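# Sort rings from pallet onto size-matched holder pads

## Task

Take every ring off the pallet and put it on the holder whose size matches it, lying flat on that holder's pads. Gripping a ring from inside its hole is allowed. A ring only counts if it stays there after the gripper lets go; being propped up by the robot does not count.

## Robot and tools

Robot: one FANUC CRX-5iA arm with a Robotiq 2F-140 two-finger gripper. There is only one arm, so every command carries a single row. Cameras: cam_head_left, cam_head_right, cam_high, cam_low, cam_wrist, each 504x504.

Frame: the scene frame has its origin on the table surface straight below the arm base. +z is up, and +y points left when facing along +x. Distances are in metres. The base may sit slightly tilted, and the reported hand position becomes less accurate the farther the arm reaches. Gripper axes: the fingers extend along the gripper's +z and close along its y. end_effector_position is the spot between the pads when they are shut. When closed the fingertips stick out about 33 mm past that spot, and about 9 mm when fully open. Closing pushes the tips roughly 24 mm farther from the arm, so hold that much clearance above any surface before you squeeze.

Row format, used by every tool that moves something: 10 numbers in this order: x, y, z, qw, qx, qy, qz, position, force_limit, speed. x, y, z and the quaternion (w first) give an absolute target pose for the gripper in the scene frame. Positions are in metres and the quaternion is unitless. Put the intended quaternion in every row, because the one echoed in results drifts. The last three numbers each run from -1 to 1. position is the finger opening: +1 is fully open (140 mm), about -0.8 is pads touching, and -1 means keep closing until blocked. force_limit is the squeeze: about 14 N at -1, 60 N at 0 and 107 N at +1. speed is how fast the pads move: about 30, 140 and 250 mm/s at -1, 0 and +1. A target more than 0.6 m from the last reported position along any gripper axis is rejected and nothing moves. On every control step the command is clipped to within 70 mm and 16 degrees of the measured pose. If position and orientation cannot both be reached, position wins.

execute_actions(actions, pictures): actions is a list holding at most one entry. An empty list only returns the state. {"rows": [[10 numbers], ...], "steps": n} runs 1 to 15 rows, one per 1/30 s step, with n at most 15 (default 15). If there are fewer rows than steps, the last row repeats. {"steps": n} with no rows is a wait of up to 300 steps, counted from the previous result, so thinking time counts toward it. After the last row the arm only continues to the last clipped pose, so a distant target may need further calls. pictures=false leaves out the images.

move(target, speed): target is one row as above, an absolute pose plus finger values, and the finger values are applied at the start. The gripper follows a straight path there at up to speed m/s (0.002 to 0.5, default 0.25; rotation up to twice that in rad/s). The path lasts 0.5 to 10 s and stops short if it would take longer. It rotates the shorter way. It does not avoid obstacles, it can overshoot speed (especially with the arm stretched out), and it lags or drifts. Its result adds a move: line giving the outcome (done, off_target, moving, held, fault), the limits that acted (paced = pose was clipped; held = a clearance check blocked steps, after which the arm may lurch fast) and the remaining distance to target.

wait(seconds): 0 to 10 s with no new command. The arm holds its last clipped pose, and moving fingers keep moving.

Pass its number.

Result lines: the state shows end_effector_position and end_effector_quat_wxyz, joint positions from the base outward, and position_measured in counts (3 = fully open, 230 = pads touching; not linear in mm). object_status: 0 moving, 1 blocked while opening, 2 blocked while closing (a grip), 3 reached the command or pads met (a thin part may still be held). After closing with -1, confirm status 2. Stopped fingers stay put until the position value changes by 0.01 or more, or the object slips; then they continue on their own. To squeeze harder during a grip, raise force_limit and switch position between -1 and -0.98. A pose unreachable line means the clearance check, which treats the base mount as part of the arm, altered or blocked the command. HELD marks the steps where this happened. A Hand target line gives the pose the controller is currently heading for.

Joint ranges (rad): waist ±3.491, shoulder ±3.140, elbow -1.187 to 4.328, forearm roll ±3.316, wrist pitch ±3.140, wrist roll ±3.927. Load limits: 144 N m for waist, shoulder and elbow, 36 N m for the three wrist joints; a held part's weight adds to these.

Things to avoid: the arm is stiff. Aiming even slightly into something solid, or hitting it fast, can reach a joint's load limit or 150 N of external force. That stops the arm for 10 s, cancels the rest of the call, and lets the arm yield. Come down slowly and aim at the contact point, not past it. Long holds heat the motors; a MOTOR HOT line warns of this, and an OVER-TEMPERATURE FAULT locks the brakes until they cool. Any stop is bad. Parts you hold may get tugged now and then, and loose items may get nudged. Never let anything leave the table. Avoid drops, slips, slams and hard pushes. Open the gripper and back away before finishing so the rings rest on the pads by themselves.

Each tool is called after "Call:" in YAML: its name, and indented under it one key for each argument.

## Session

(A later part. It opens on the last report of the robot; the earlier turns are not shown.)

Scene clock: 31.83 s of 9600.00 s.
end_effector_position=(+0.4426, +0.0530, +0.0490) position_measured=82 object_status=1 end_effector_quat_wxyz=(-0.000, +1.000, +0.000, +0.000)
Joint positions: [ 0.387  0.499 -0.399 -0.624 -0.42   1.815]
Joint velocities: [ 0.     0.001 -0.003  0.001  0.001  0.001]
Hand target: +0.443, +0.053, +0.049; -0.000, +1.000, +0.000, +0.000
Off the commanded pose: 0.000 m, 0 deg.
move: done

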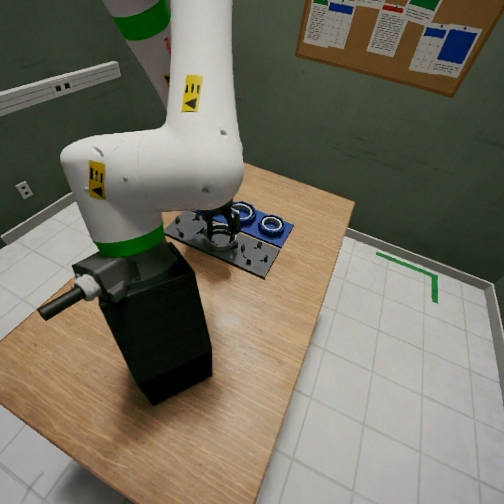

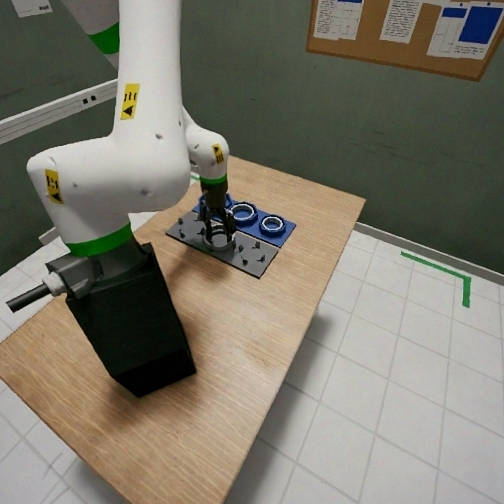

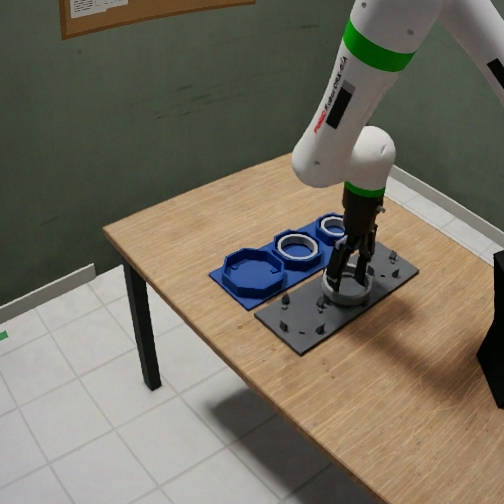

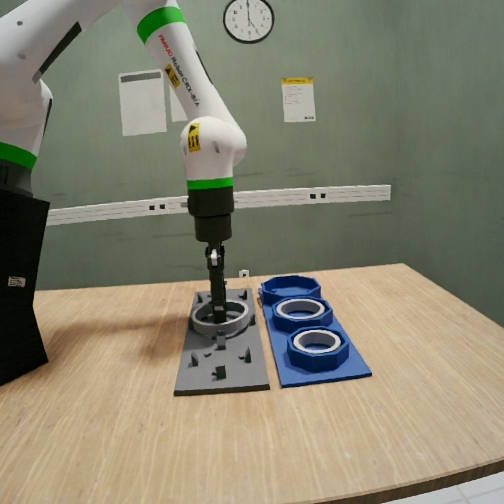

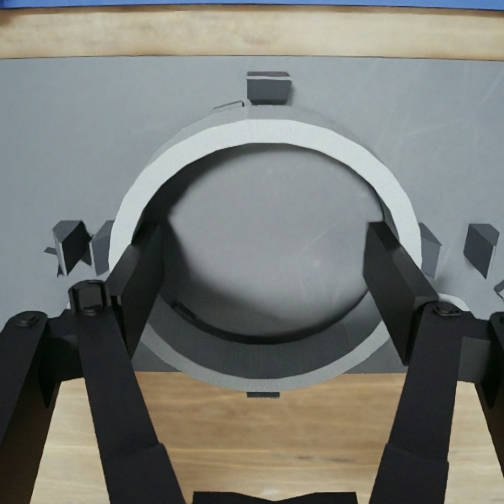

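Call:
move:
  target: [0.4455,0.053,0.049,0,1,0,0,1,0.3,-0.7]
  speed: 0.01

Call:
move:
  target: [0.4455,0.053,0.0465,0,1,0,0,1,0.3,-0.7]
  speed: 0.01

Call:
move:
  target: [0.4455,0.053,0.0465,0,1,0,0,0.15,0,-0.5]

Call:
move:
  target: [0.4455,0.053,0.095,0,1,0,0,0.15,0,0]
  speed: 0.15

Call:
move:
  target: [0.625,0.052,0.09,0,1,0,0,-0.15,0,0]
  speed: 0.2

Call:
zoom_image:
  camera: "cam_low"
  region: [165,260,285,380]

Scene clock: 36.73 s of 9600.00 s.
end_effector_position=(+0.4455, +0.0530, +0.0490) position_measured=82 object_status=1 end_effector_quat_wxyz=(+0.000, +1.000, -0.000, -0.000)
Joint positions: [ 0.385  0.502 -0.392 -0.62  -0.424  1.811]
Joint velocities: [-0.001  0.002  0.     0.    -0.    -0.001]
Hand target: +0.445, +0.053, +0.049; +0.000, +1.000, -0.000, +0.000
Off the commanded pose: 0.000 m, 0 deg.
After step 90, 1.20 s passed at rest.
move: done

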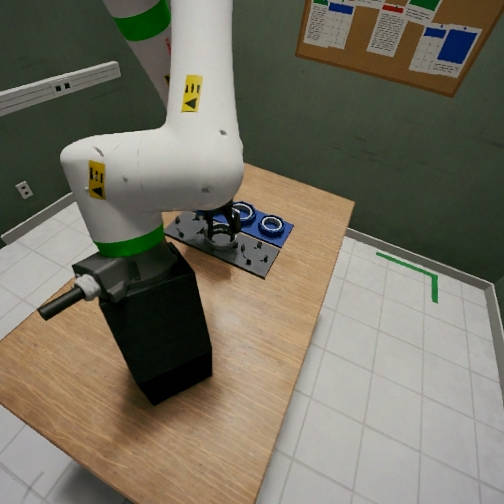

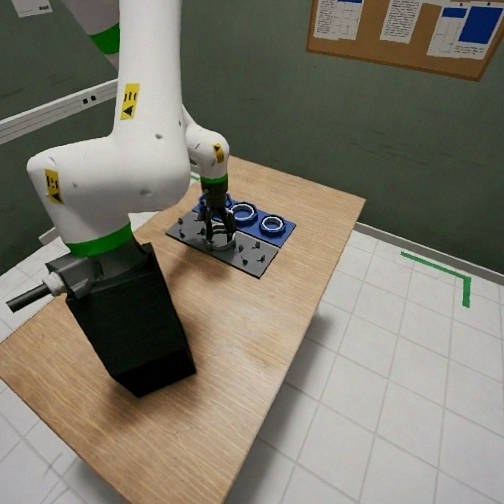

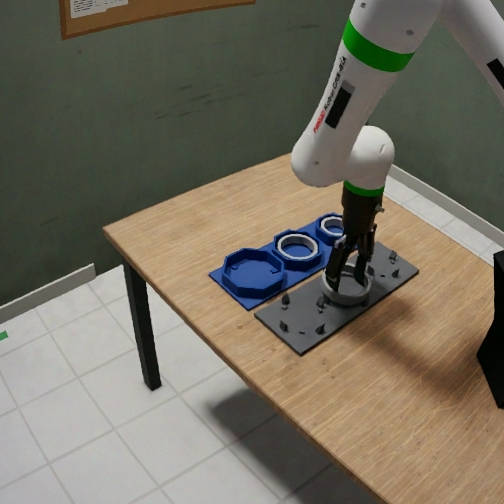

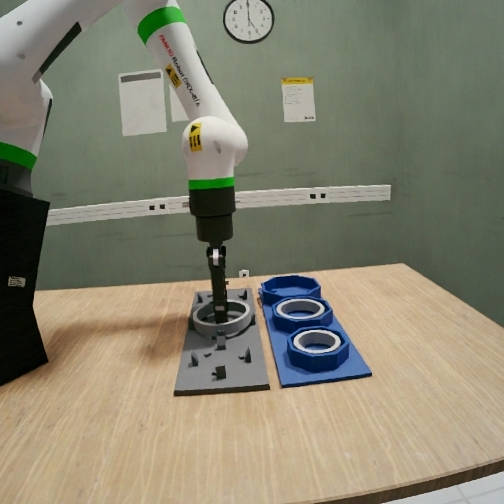

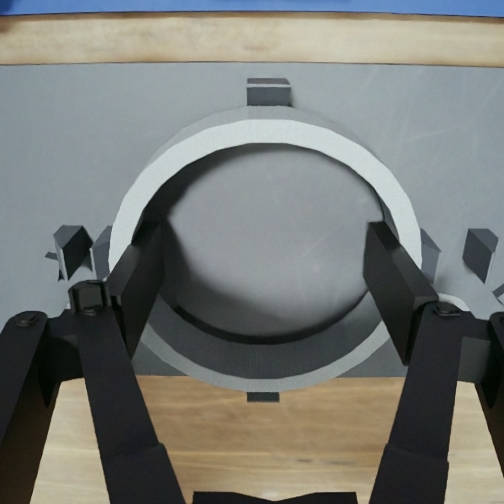

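Scene clock: 37.43 s of 9600.00 s.
end_effector_position=(+0.4455, +0.0530, +0.0465) position_measured=82 object_status=1 end_effector_quat_wxyz=(+0.000, +1.000, -0.000, -0.000)
Joint positions: [ 0.386  0.508 -0.389 -0.624 -0.421  1.815]
Joint velocities: [-0.    -0.002  0.001  0.     0.001 -0.001]
Hand target: +0.445, +0.053, +0.046; -0.000, +1.000, +0.000, -0.000
Off the commanded pose: 0.000 m, 0 deg.
move: done

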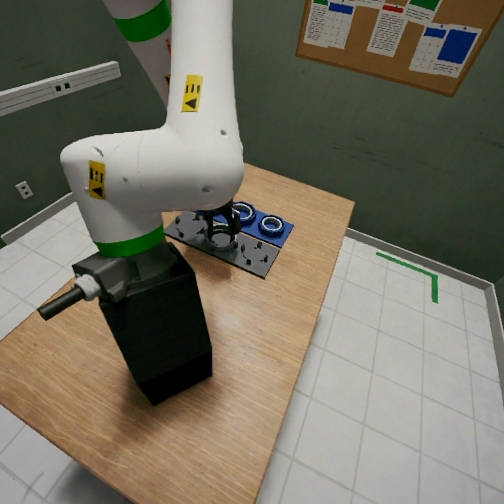

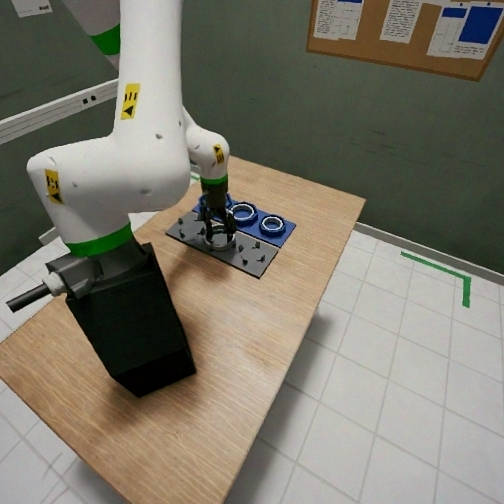

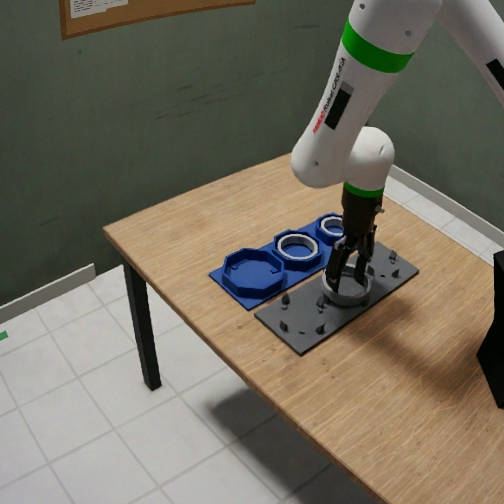

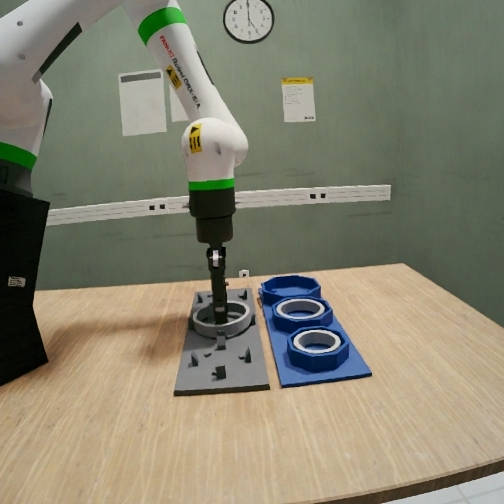

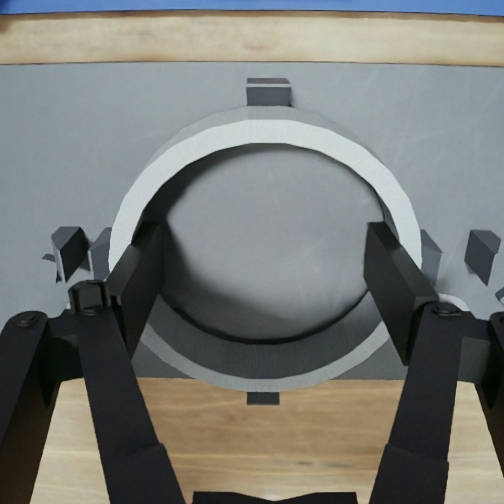

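Scene clock: 38.13 s of 9600.00 s.
end_effector_position=(+0.4455, +0.0530, +0.0465) position_measured=110 object_status=3 end_effector_quat_wxyz=(+0.000, +1.000, -0.000, -0.000)
Joint positions: [ 0.386  0.508 -0.389 -0.624 -0.421  1.815]
Joint velocities: [-0.    -0.     0.001  0.    -0.001  0.   ]
Hand target: +0.446, +0.053, +0.047; -0.000, +1.000, +0.000, +0.000
Off the commanded pose: 0.000 m, 0 deg.
move: done

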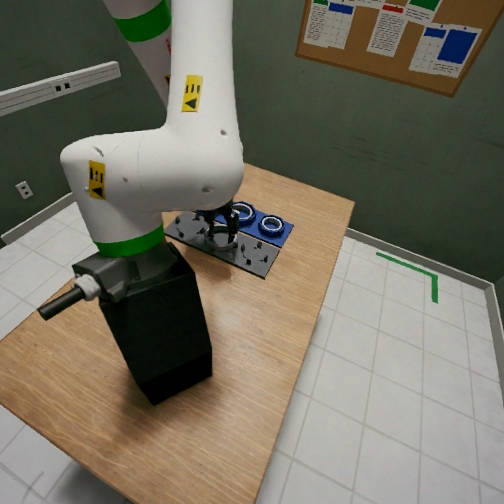

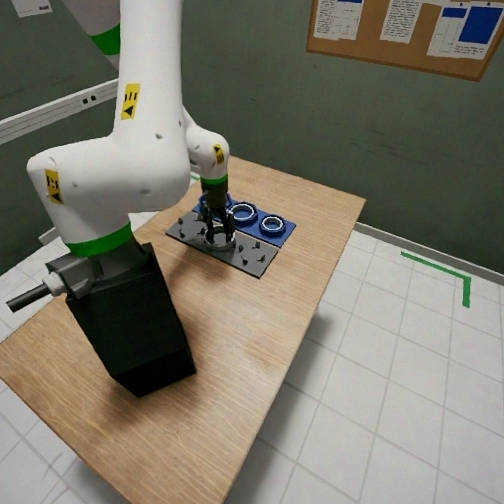

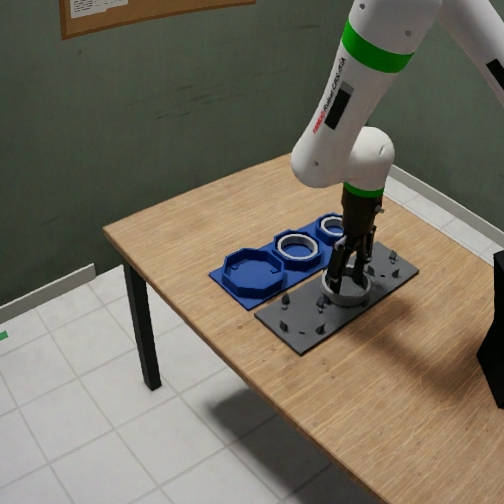

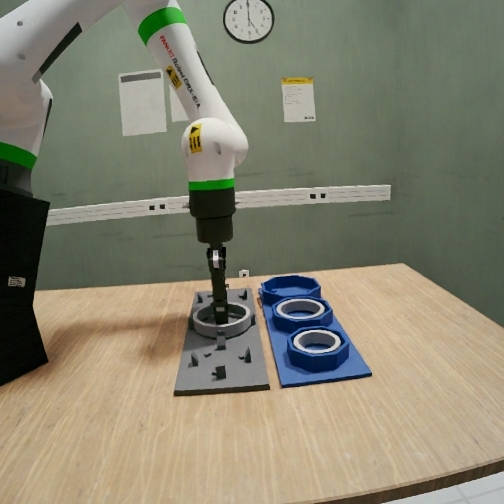

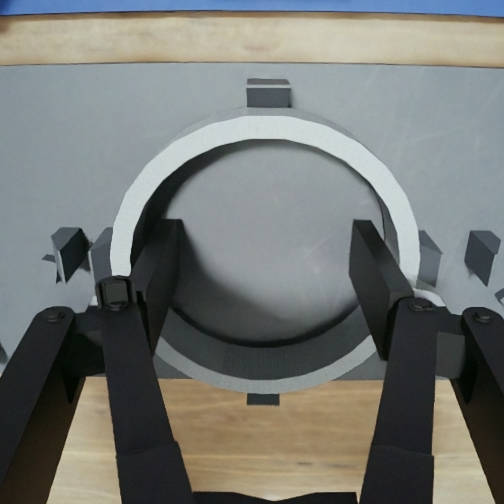

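Scene clock: 38.90 s of 9600.00 s.
end_effector_position=(+0.4455, +0.0530, +0.0951) position_measured=110 object_status=3 end_effector_quat_wxyz=(+0.000, +1.000, -0.000, +0.000)
Joint positions: [ 0.371  0.38  -0.443 -0.545 -0.488  1.74 ]
Joint velocities: [-0.     0.     0.     0.     0.001 -0.   ]
Hand target: +0.445, +0.053, +0.095; +0.000, +1.000, -0.000, +0.000
Off the commanded pose: 0.000 m, 0 deg.
move: done

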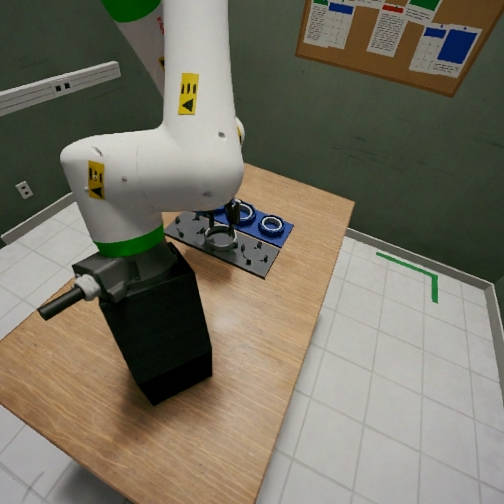

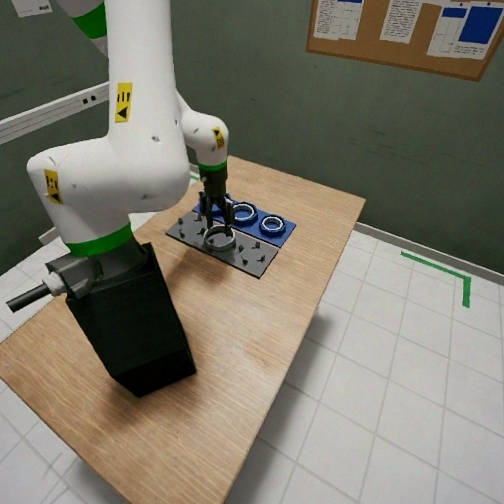

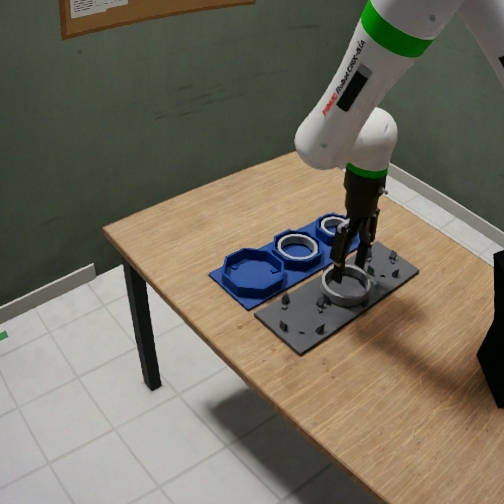

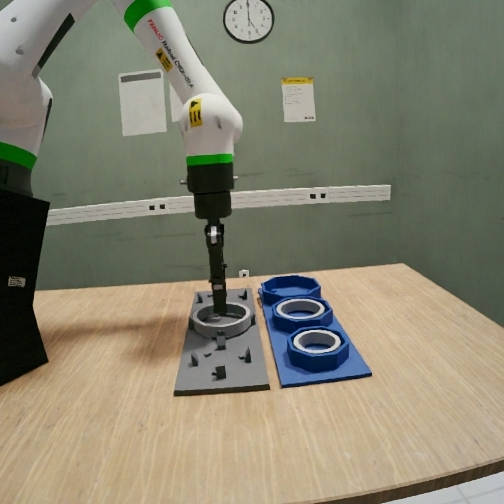

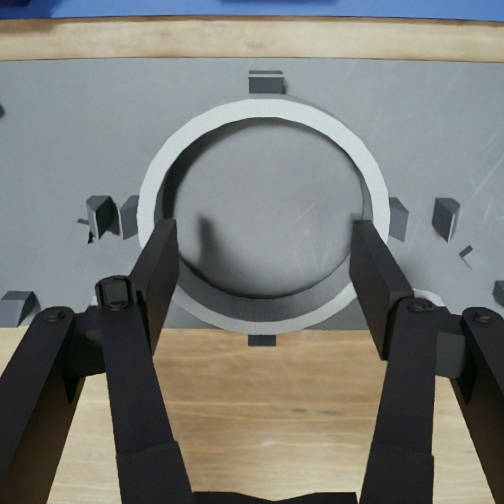

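Scene clock: 40.20 s of 9600.00 s.
end_effector_position=(+0.6248, +0.0513, +0.0904) position_measured=148 object_status=3 end_effector_quat_wxyz=(+0.000, +1.000, -0.000, +0.000)
Joint positions: [ 0.288  0.627  0.053 -0.408 -0.739  1.639]
Joint velocities: [-0.001  0.001  0.    -0.    -0.001 -0.   ]
Hand target: +0.625, +0.051, +0.090; +0.000, +1.000, -0.000, +0.000
Off the commanded pose: 0.001 m, 0 deg.
move: done

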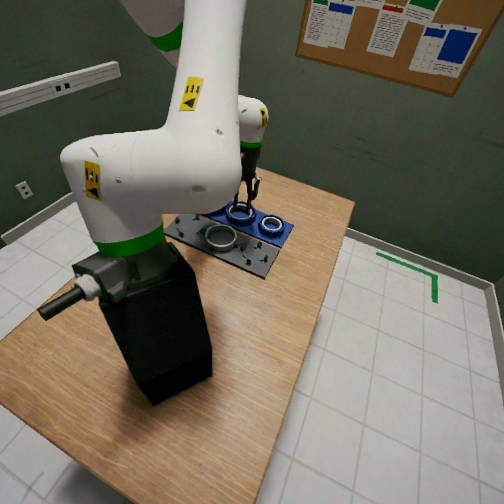

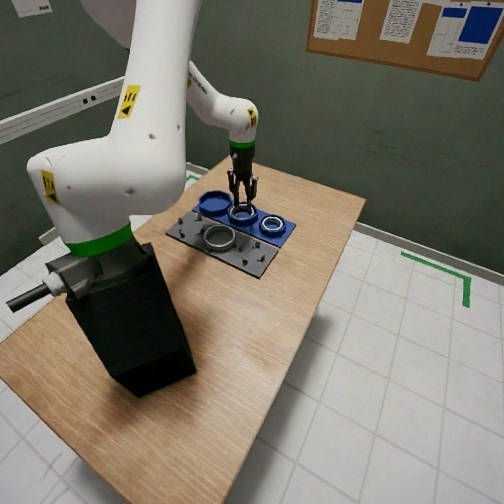

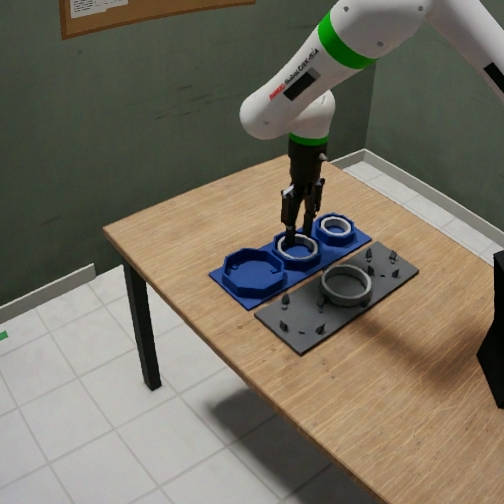

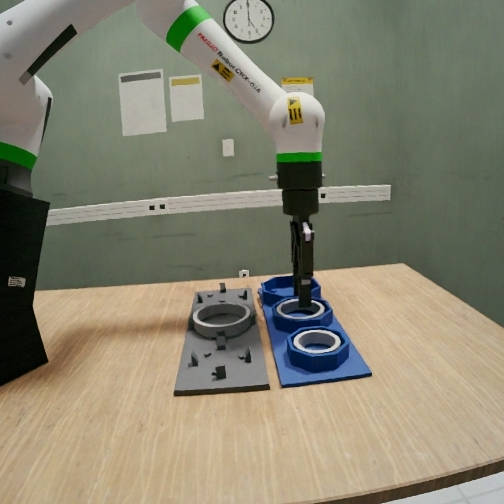

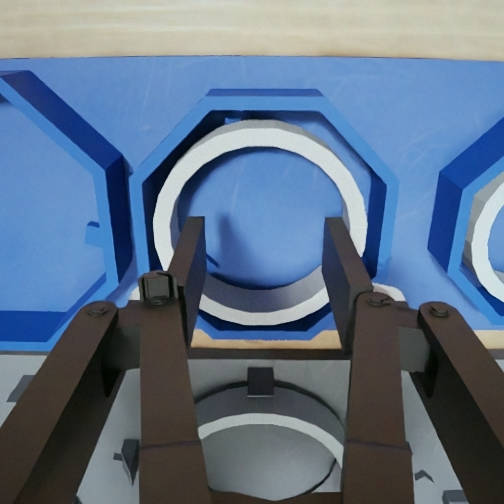

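Region (165, 260, 285, 380) of cam_low's 504x504 image, scaled by 4.200, with more detail than that image has.

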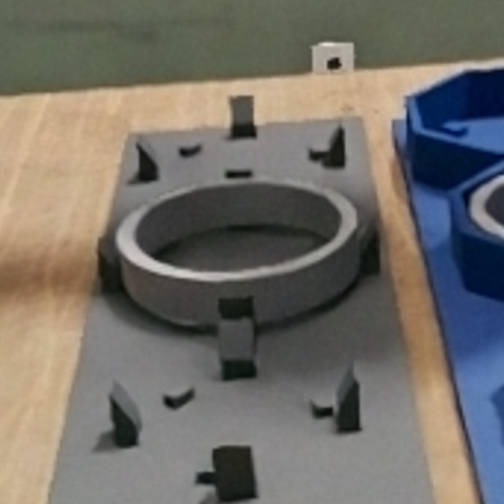

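Call:
move:
  target: [0.6225,0.0535,0.047,0,1,0,0,-0.15,0,0]
  speed: 0.06

Call:
move:
  target: [0.6225,0.0535,0.047,0,1,0,0,1,0.3,-0.7]

Call:
move:
  target: [0.6225,0.0535,0.105,0,1,0,0,1,0.3,-0.7]
  speed: 0.1

Call:
move:
  target: [0.447,0.202,0.105,0,1,0,0,1,0.3,-0.7]
  speed: 0.2

Call:
move:
  target: [0.447,0.202,0.068,0,1,0,0,1,0.3,-0.7]
  speed: 0.05

Call:
zoom_image:
  camera: "cam_low"
  region: [175,250,275,350]

Scene clock: 44.97 s of 9600.00 s.
end_effector_position=(+0.6226, +0.0535, +0.0469) position_measured=148 object_status=3 end_effector_quat_wxyz=(-0.000, +1.000, +0.000, +0.000)
Joint positions: [ 0.31   0.706  0.076 -0.428 -0.681  1.649]
Joint velocities: [ 0.001  0.001 -0.001 -0.    -0.    -0.001]
Hand target: +0.623, +0.054, +0.047; -0.000, +1.000, +0.000, -0.000
Off the commanded pose: 0.000 m, 0 deg.
After step 90, 0.77 s passed at rest.
move: done

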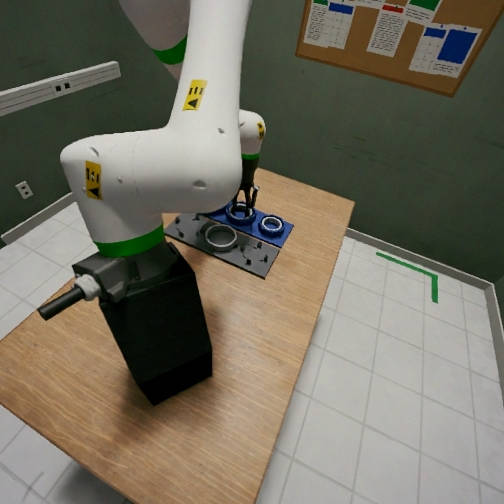

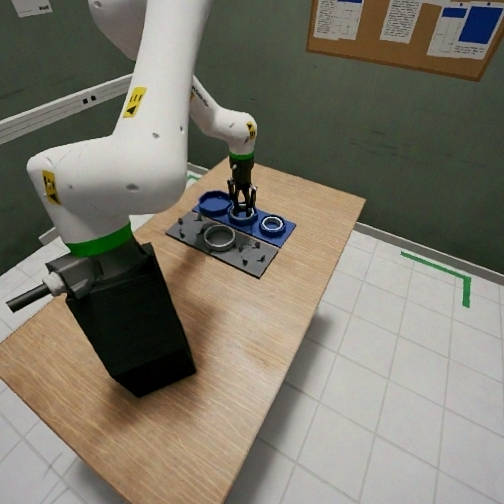

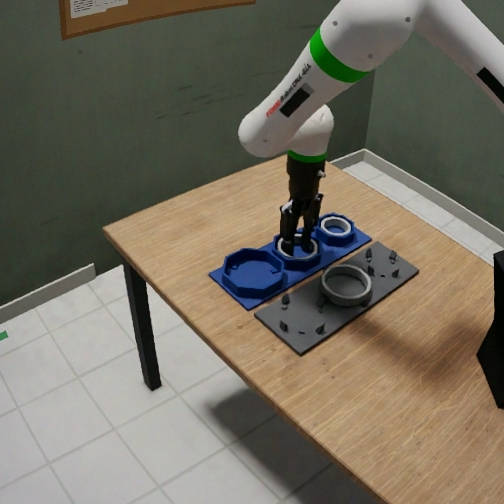

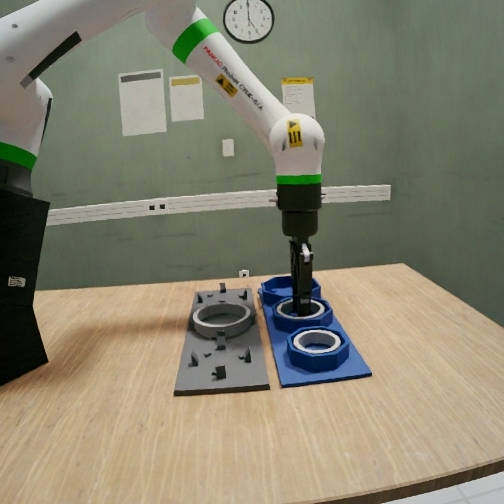

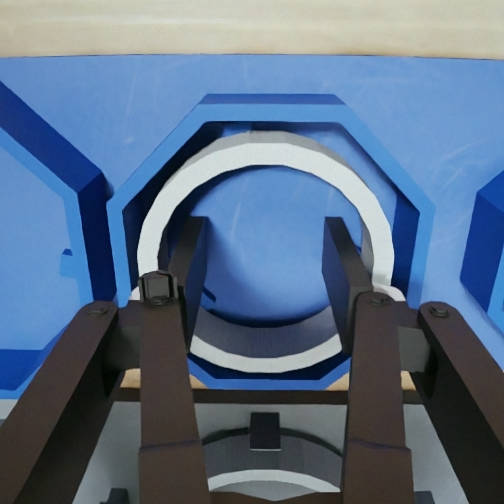

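Scene clock: 45.67 s of 9600.00 s.
end_effector_position=(+0.6224, +0.0535, +0.0469) position_measured=117 object_status=1 end_effector_quat_wxyz=(-0.000, +1.000, -0.000, -0.000)
Joint positions: [ 0.31   0.706  0.076 -0.428 -0.681  1.649]
Joint velocities: [-0.     0.     0.001 -0.001 -0.    -0.   ]
Hand target: +0.623, +0.054, +0.047; -0.000, +1.000, +0.000, +0.000
Off the commanded pose: 0.000 m, 0 deg.
move: done

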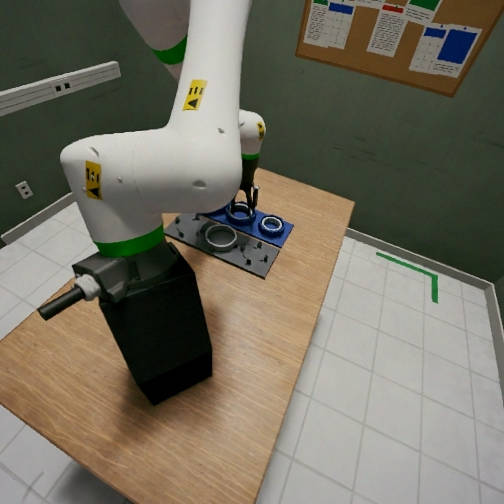

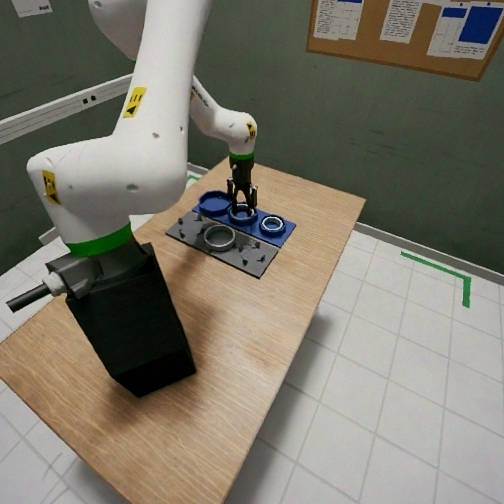

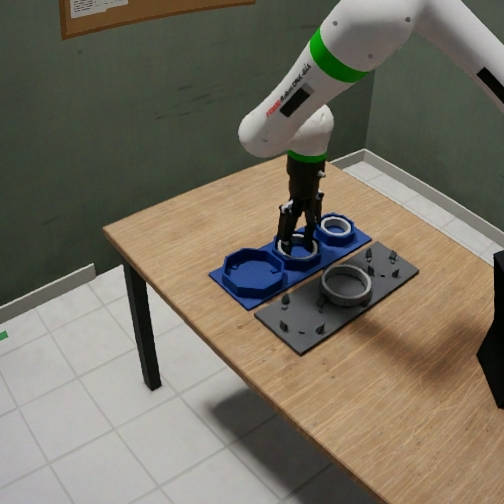

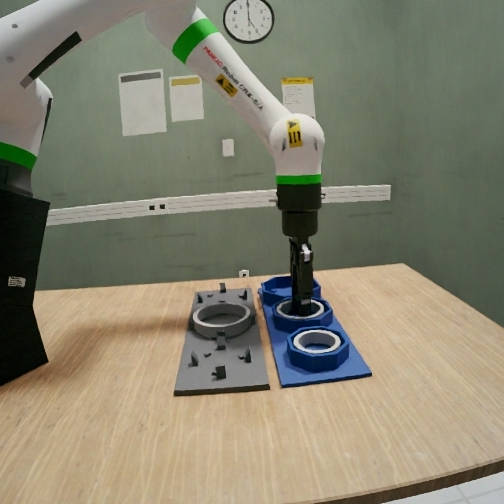

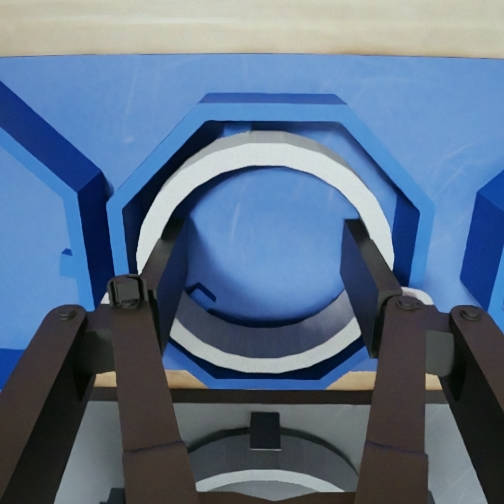

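Scene clock: 46.57 s of 9600.00 s.
end_effector_position=(+0.6224, +0.0535, +0.1050) position_measured=117 object_status=1 end_effector_quat_wxyz=(+0.000, +1.000, -0.000, -0.000)
Joint positions: [ 0.285  0.595  0.037 -0.402 -0.755  1.633]
Joint velocities: [-0.    -0.     0.001  0.    -0.    -0.001]
Hand target: +0.622, +0.053, +0.105; +0.000, +1.000, -0.000, +0.000
Off the commanded pose: 0.000 m, 0 deg.
move: done

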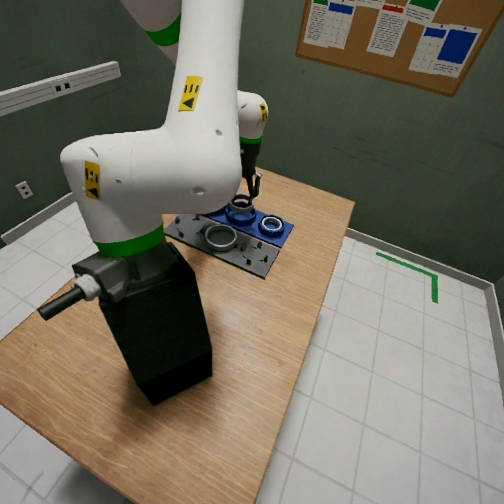

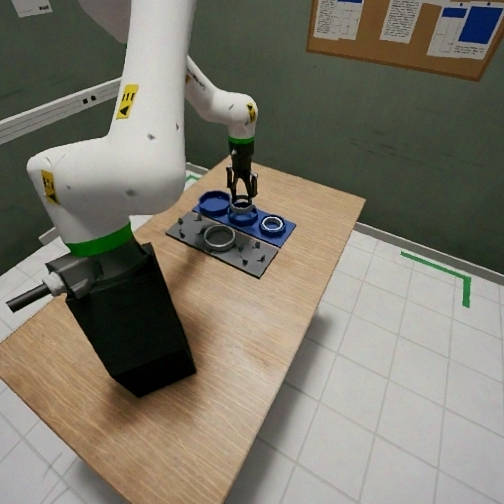

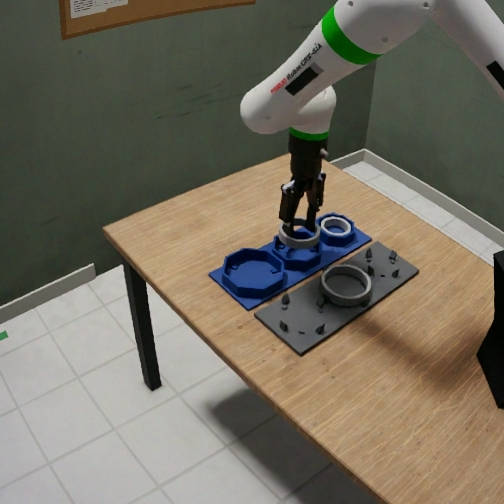

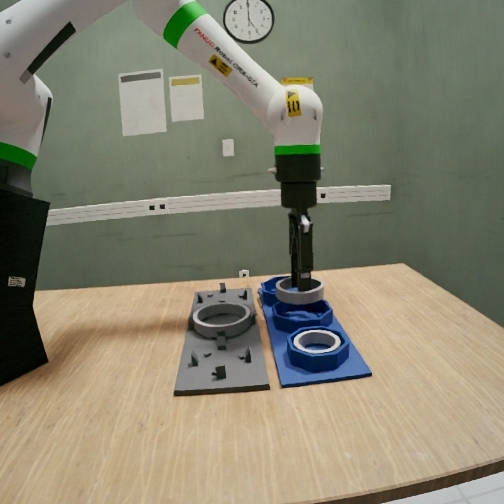

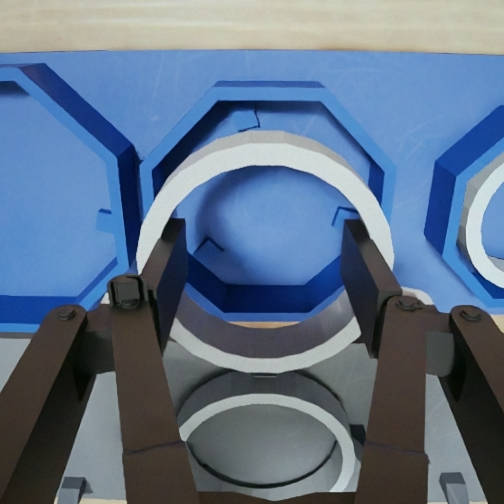

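Scene clock: 48.10 s of 9600.00 s.
end_effector_position=(+0.4474, +0.2037, +0.1046) position_measured=117 object_status=1 end_effector_quat_wxyz=(-0.001, +1.000, +0.000, +0.000)
Joint positions: [ 0.722  0.289 -0.451 -0.283 -0.462  1.167]
Joint velocities: [ 0.002  0.001 -0.003  0.002  0.003 -0.002]
Hand target: +0.447, +0.204, +0.105; -0.001, +1.000, +0.000, +0.000
Off the commanded pose: 0.002 m, 0 deg.
move: done

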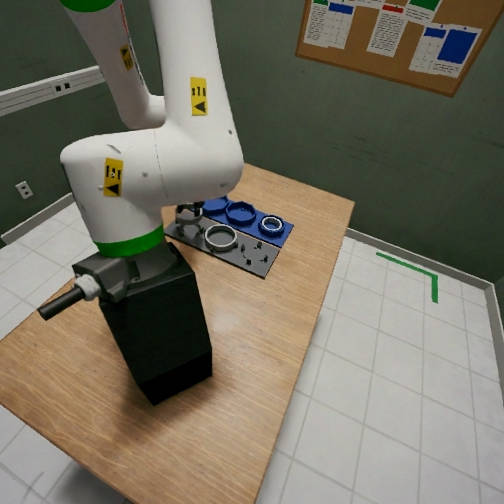

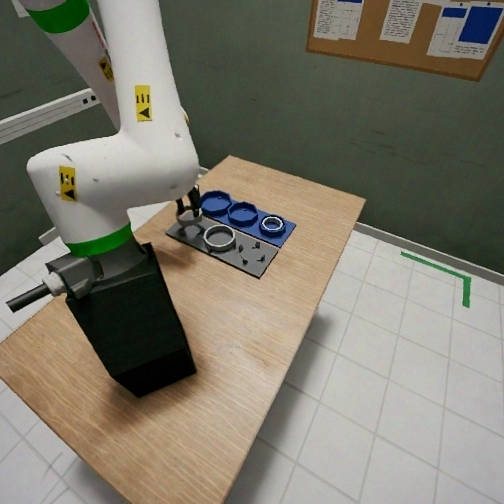

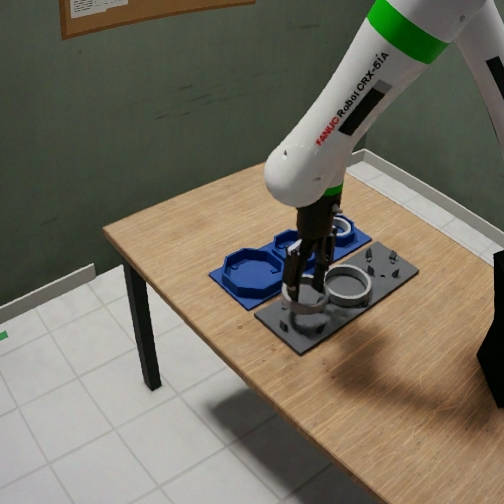

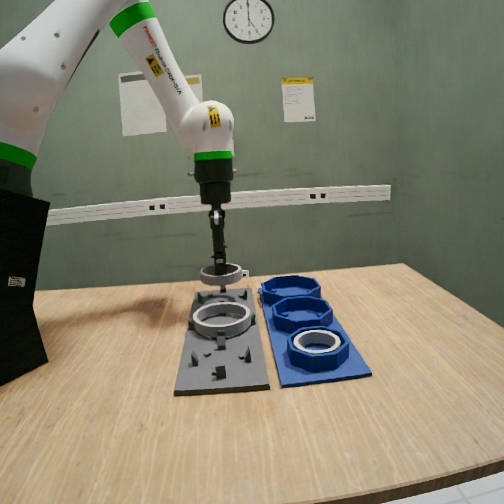

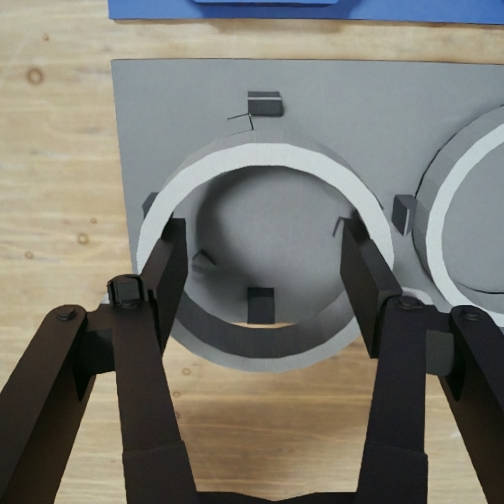

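Scene clock: 49.10 s of 9600.00 s.
end_effector_position=(+0.4470, +0.2020, +0.0679) position_measured=117 object_status=1 end_effector_quat_wxyz=(-0.000, +1.000, +0.000, -0.000)
Joint positions: [ 0.728  0.383 -0.422 -0.316 -0.399  1.199]
Joint velocities: [-0.     0.001  0.001  0.     0.     0.   ]
Hand target: +0.447, +0.202, +0.068; -0.000, +1.000, +0.000, -0.000
Off the commanded pose: 0.000 m, 0 deg.
move: done

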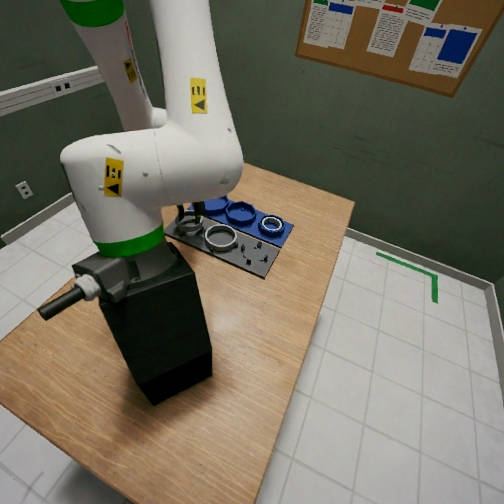

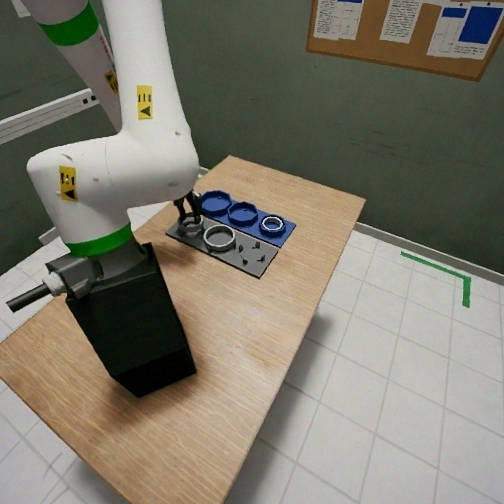

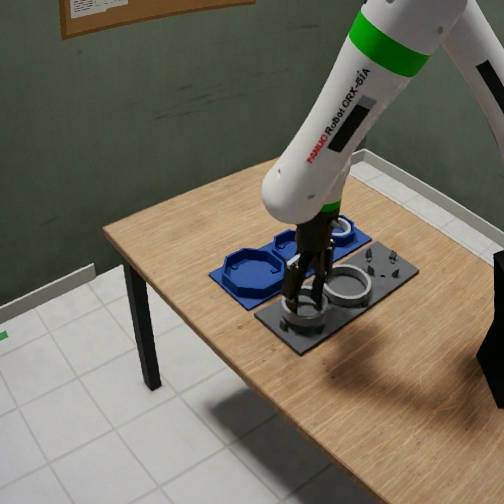

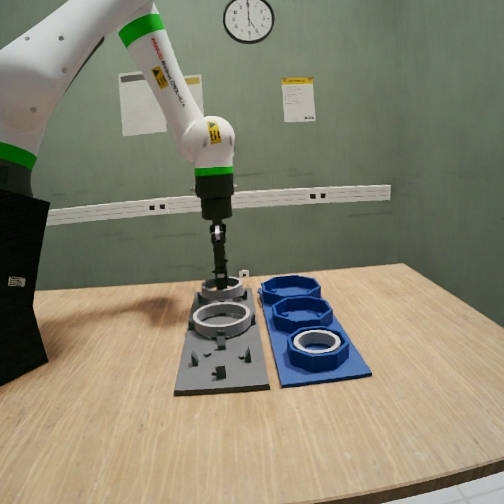

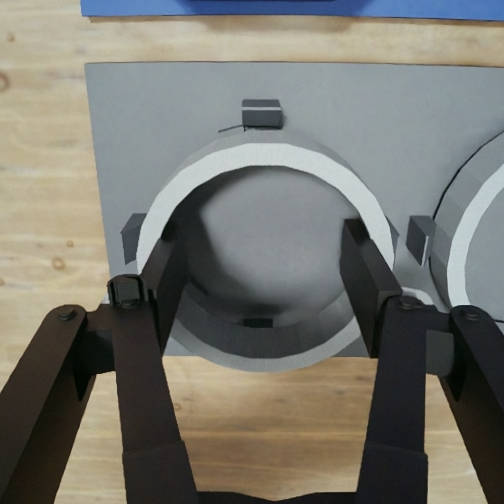

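Region (175, 250, 275, 350) of cam_low's 504x504 image, scaled by 5.040, with more detail than that image has.

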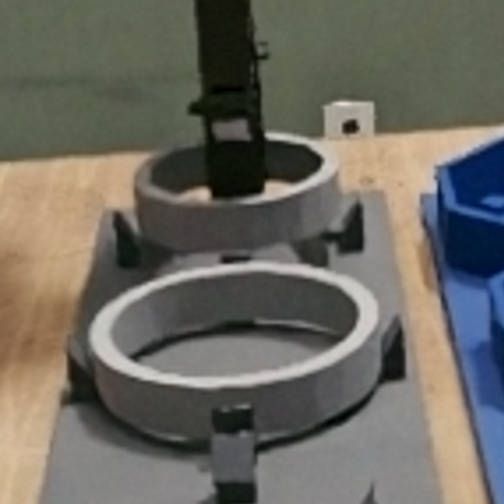

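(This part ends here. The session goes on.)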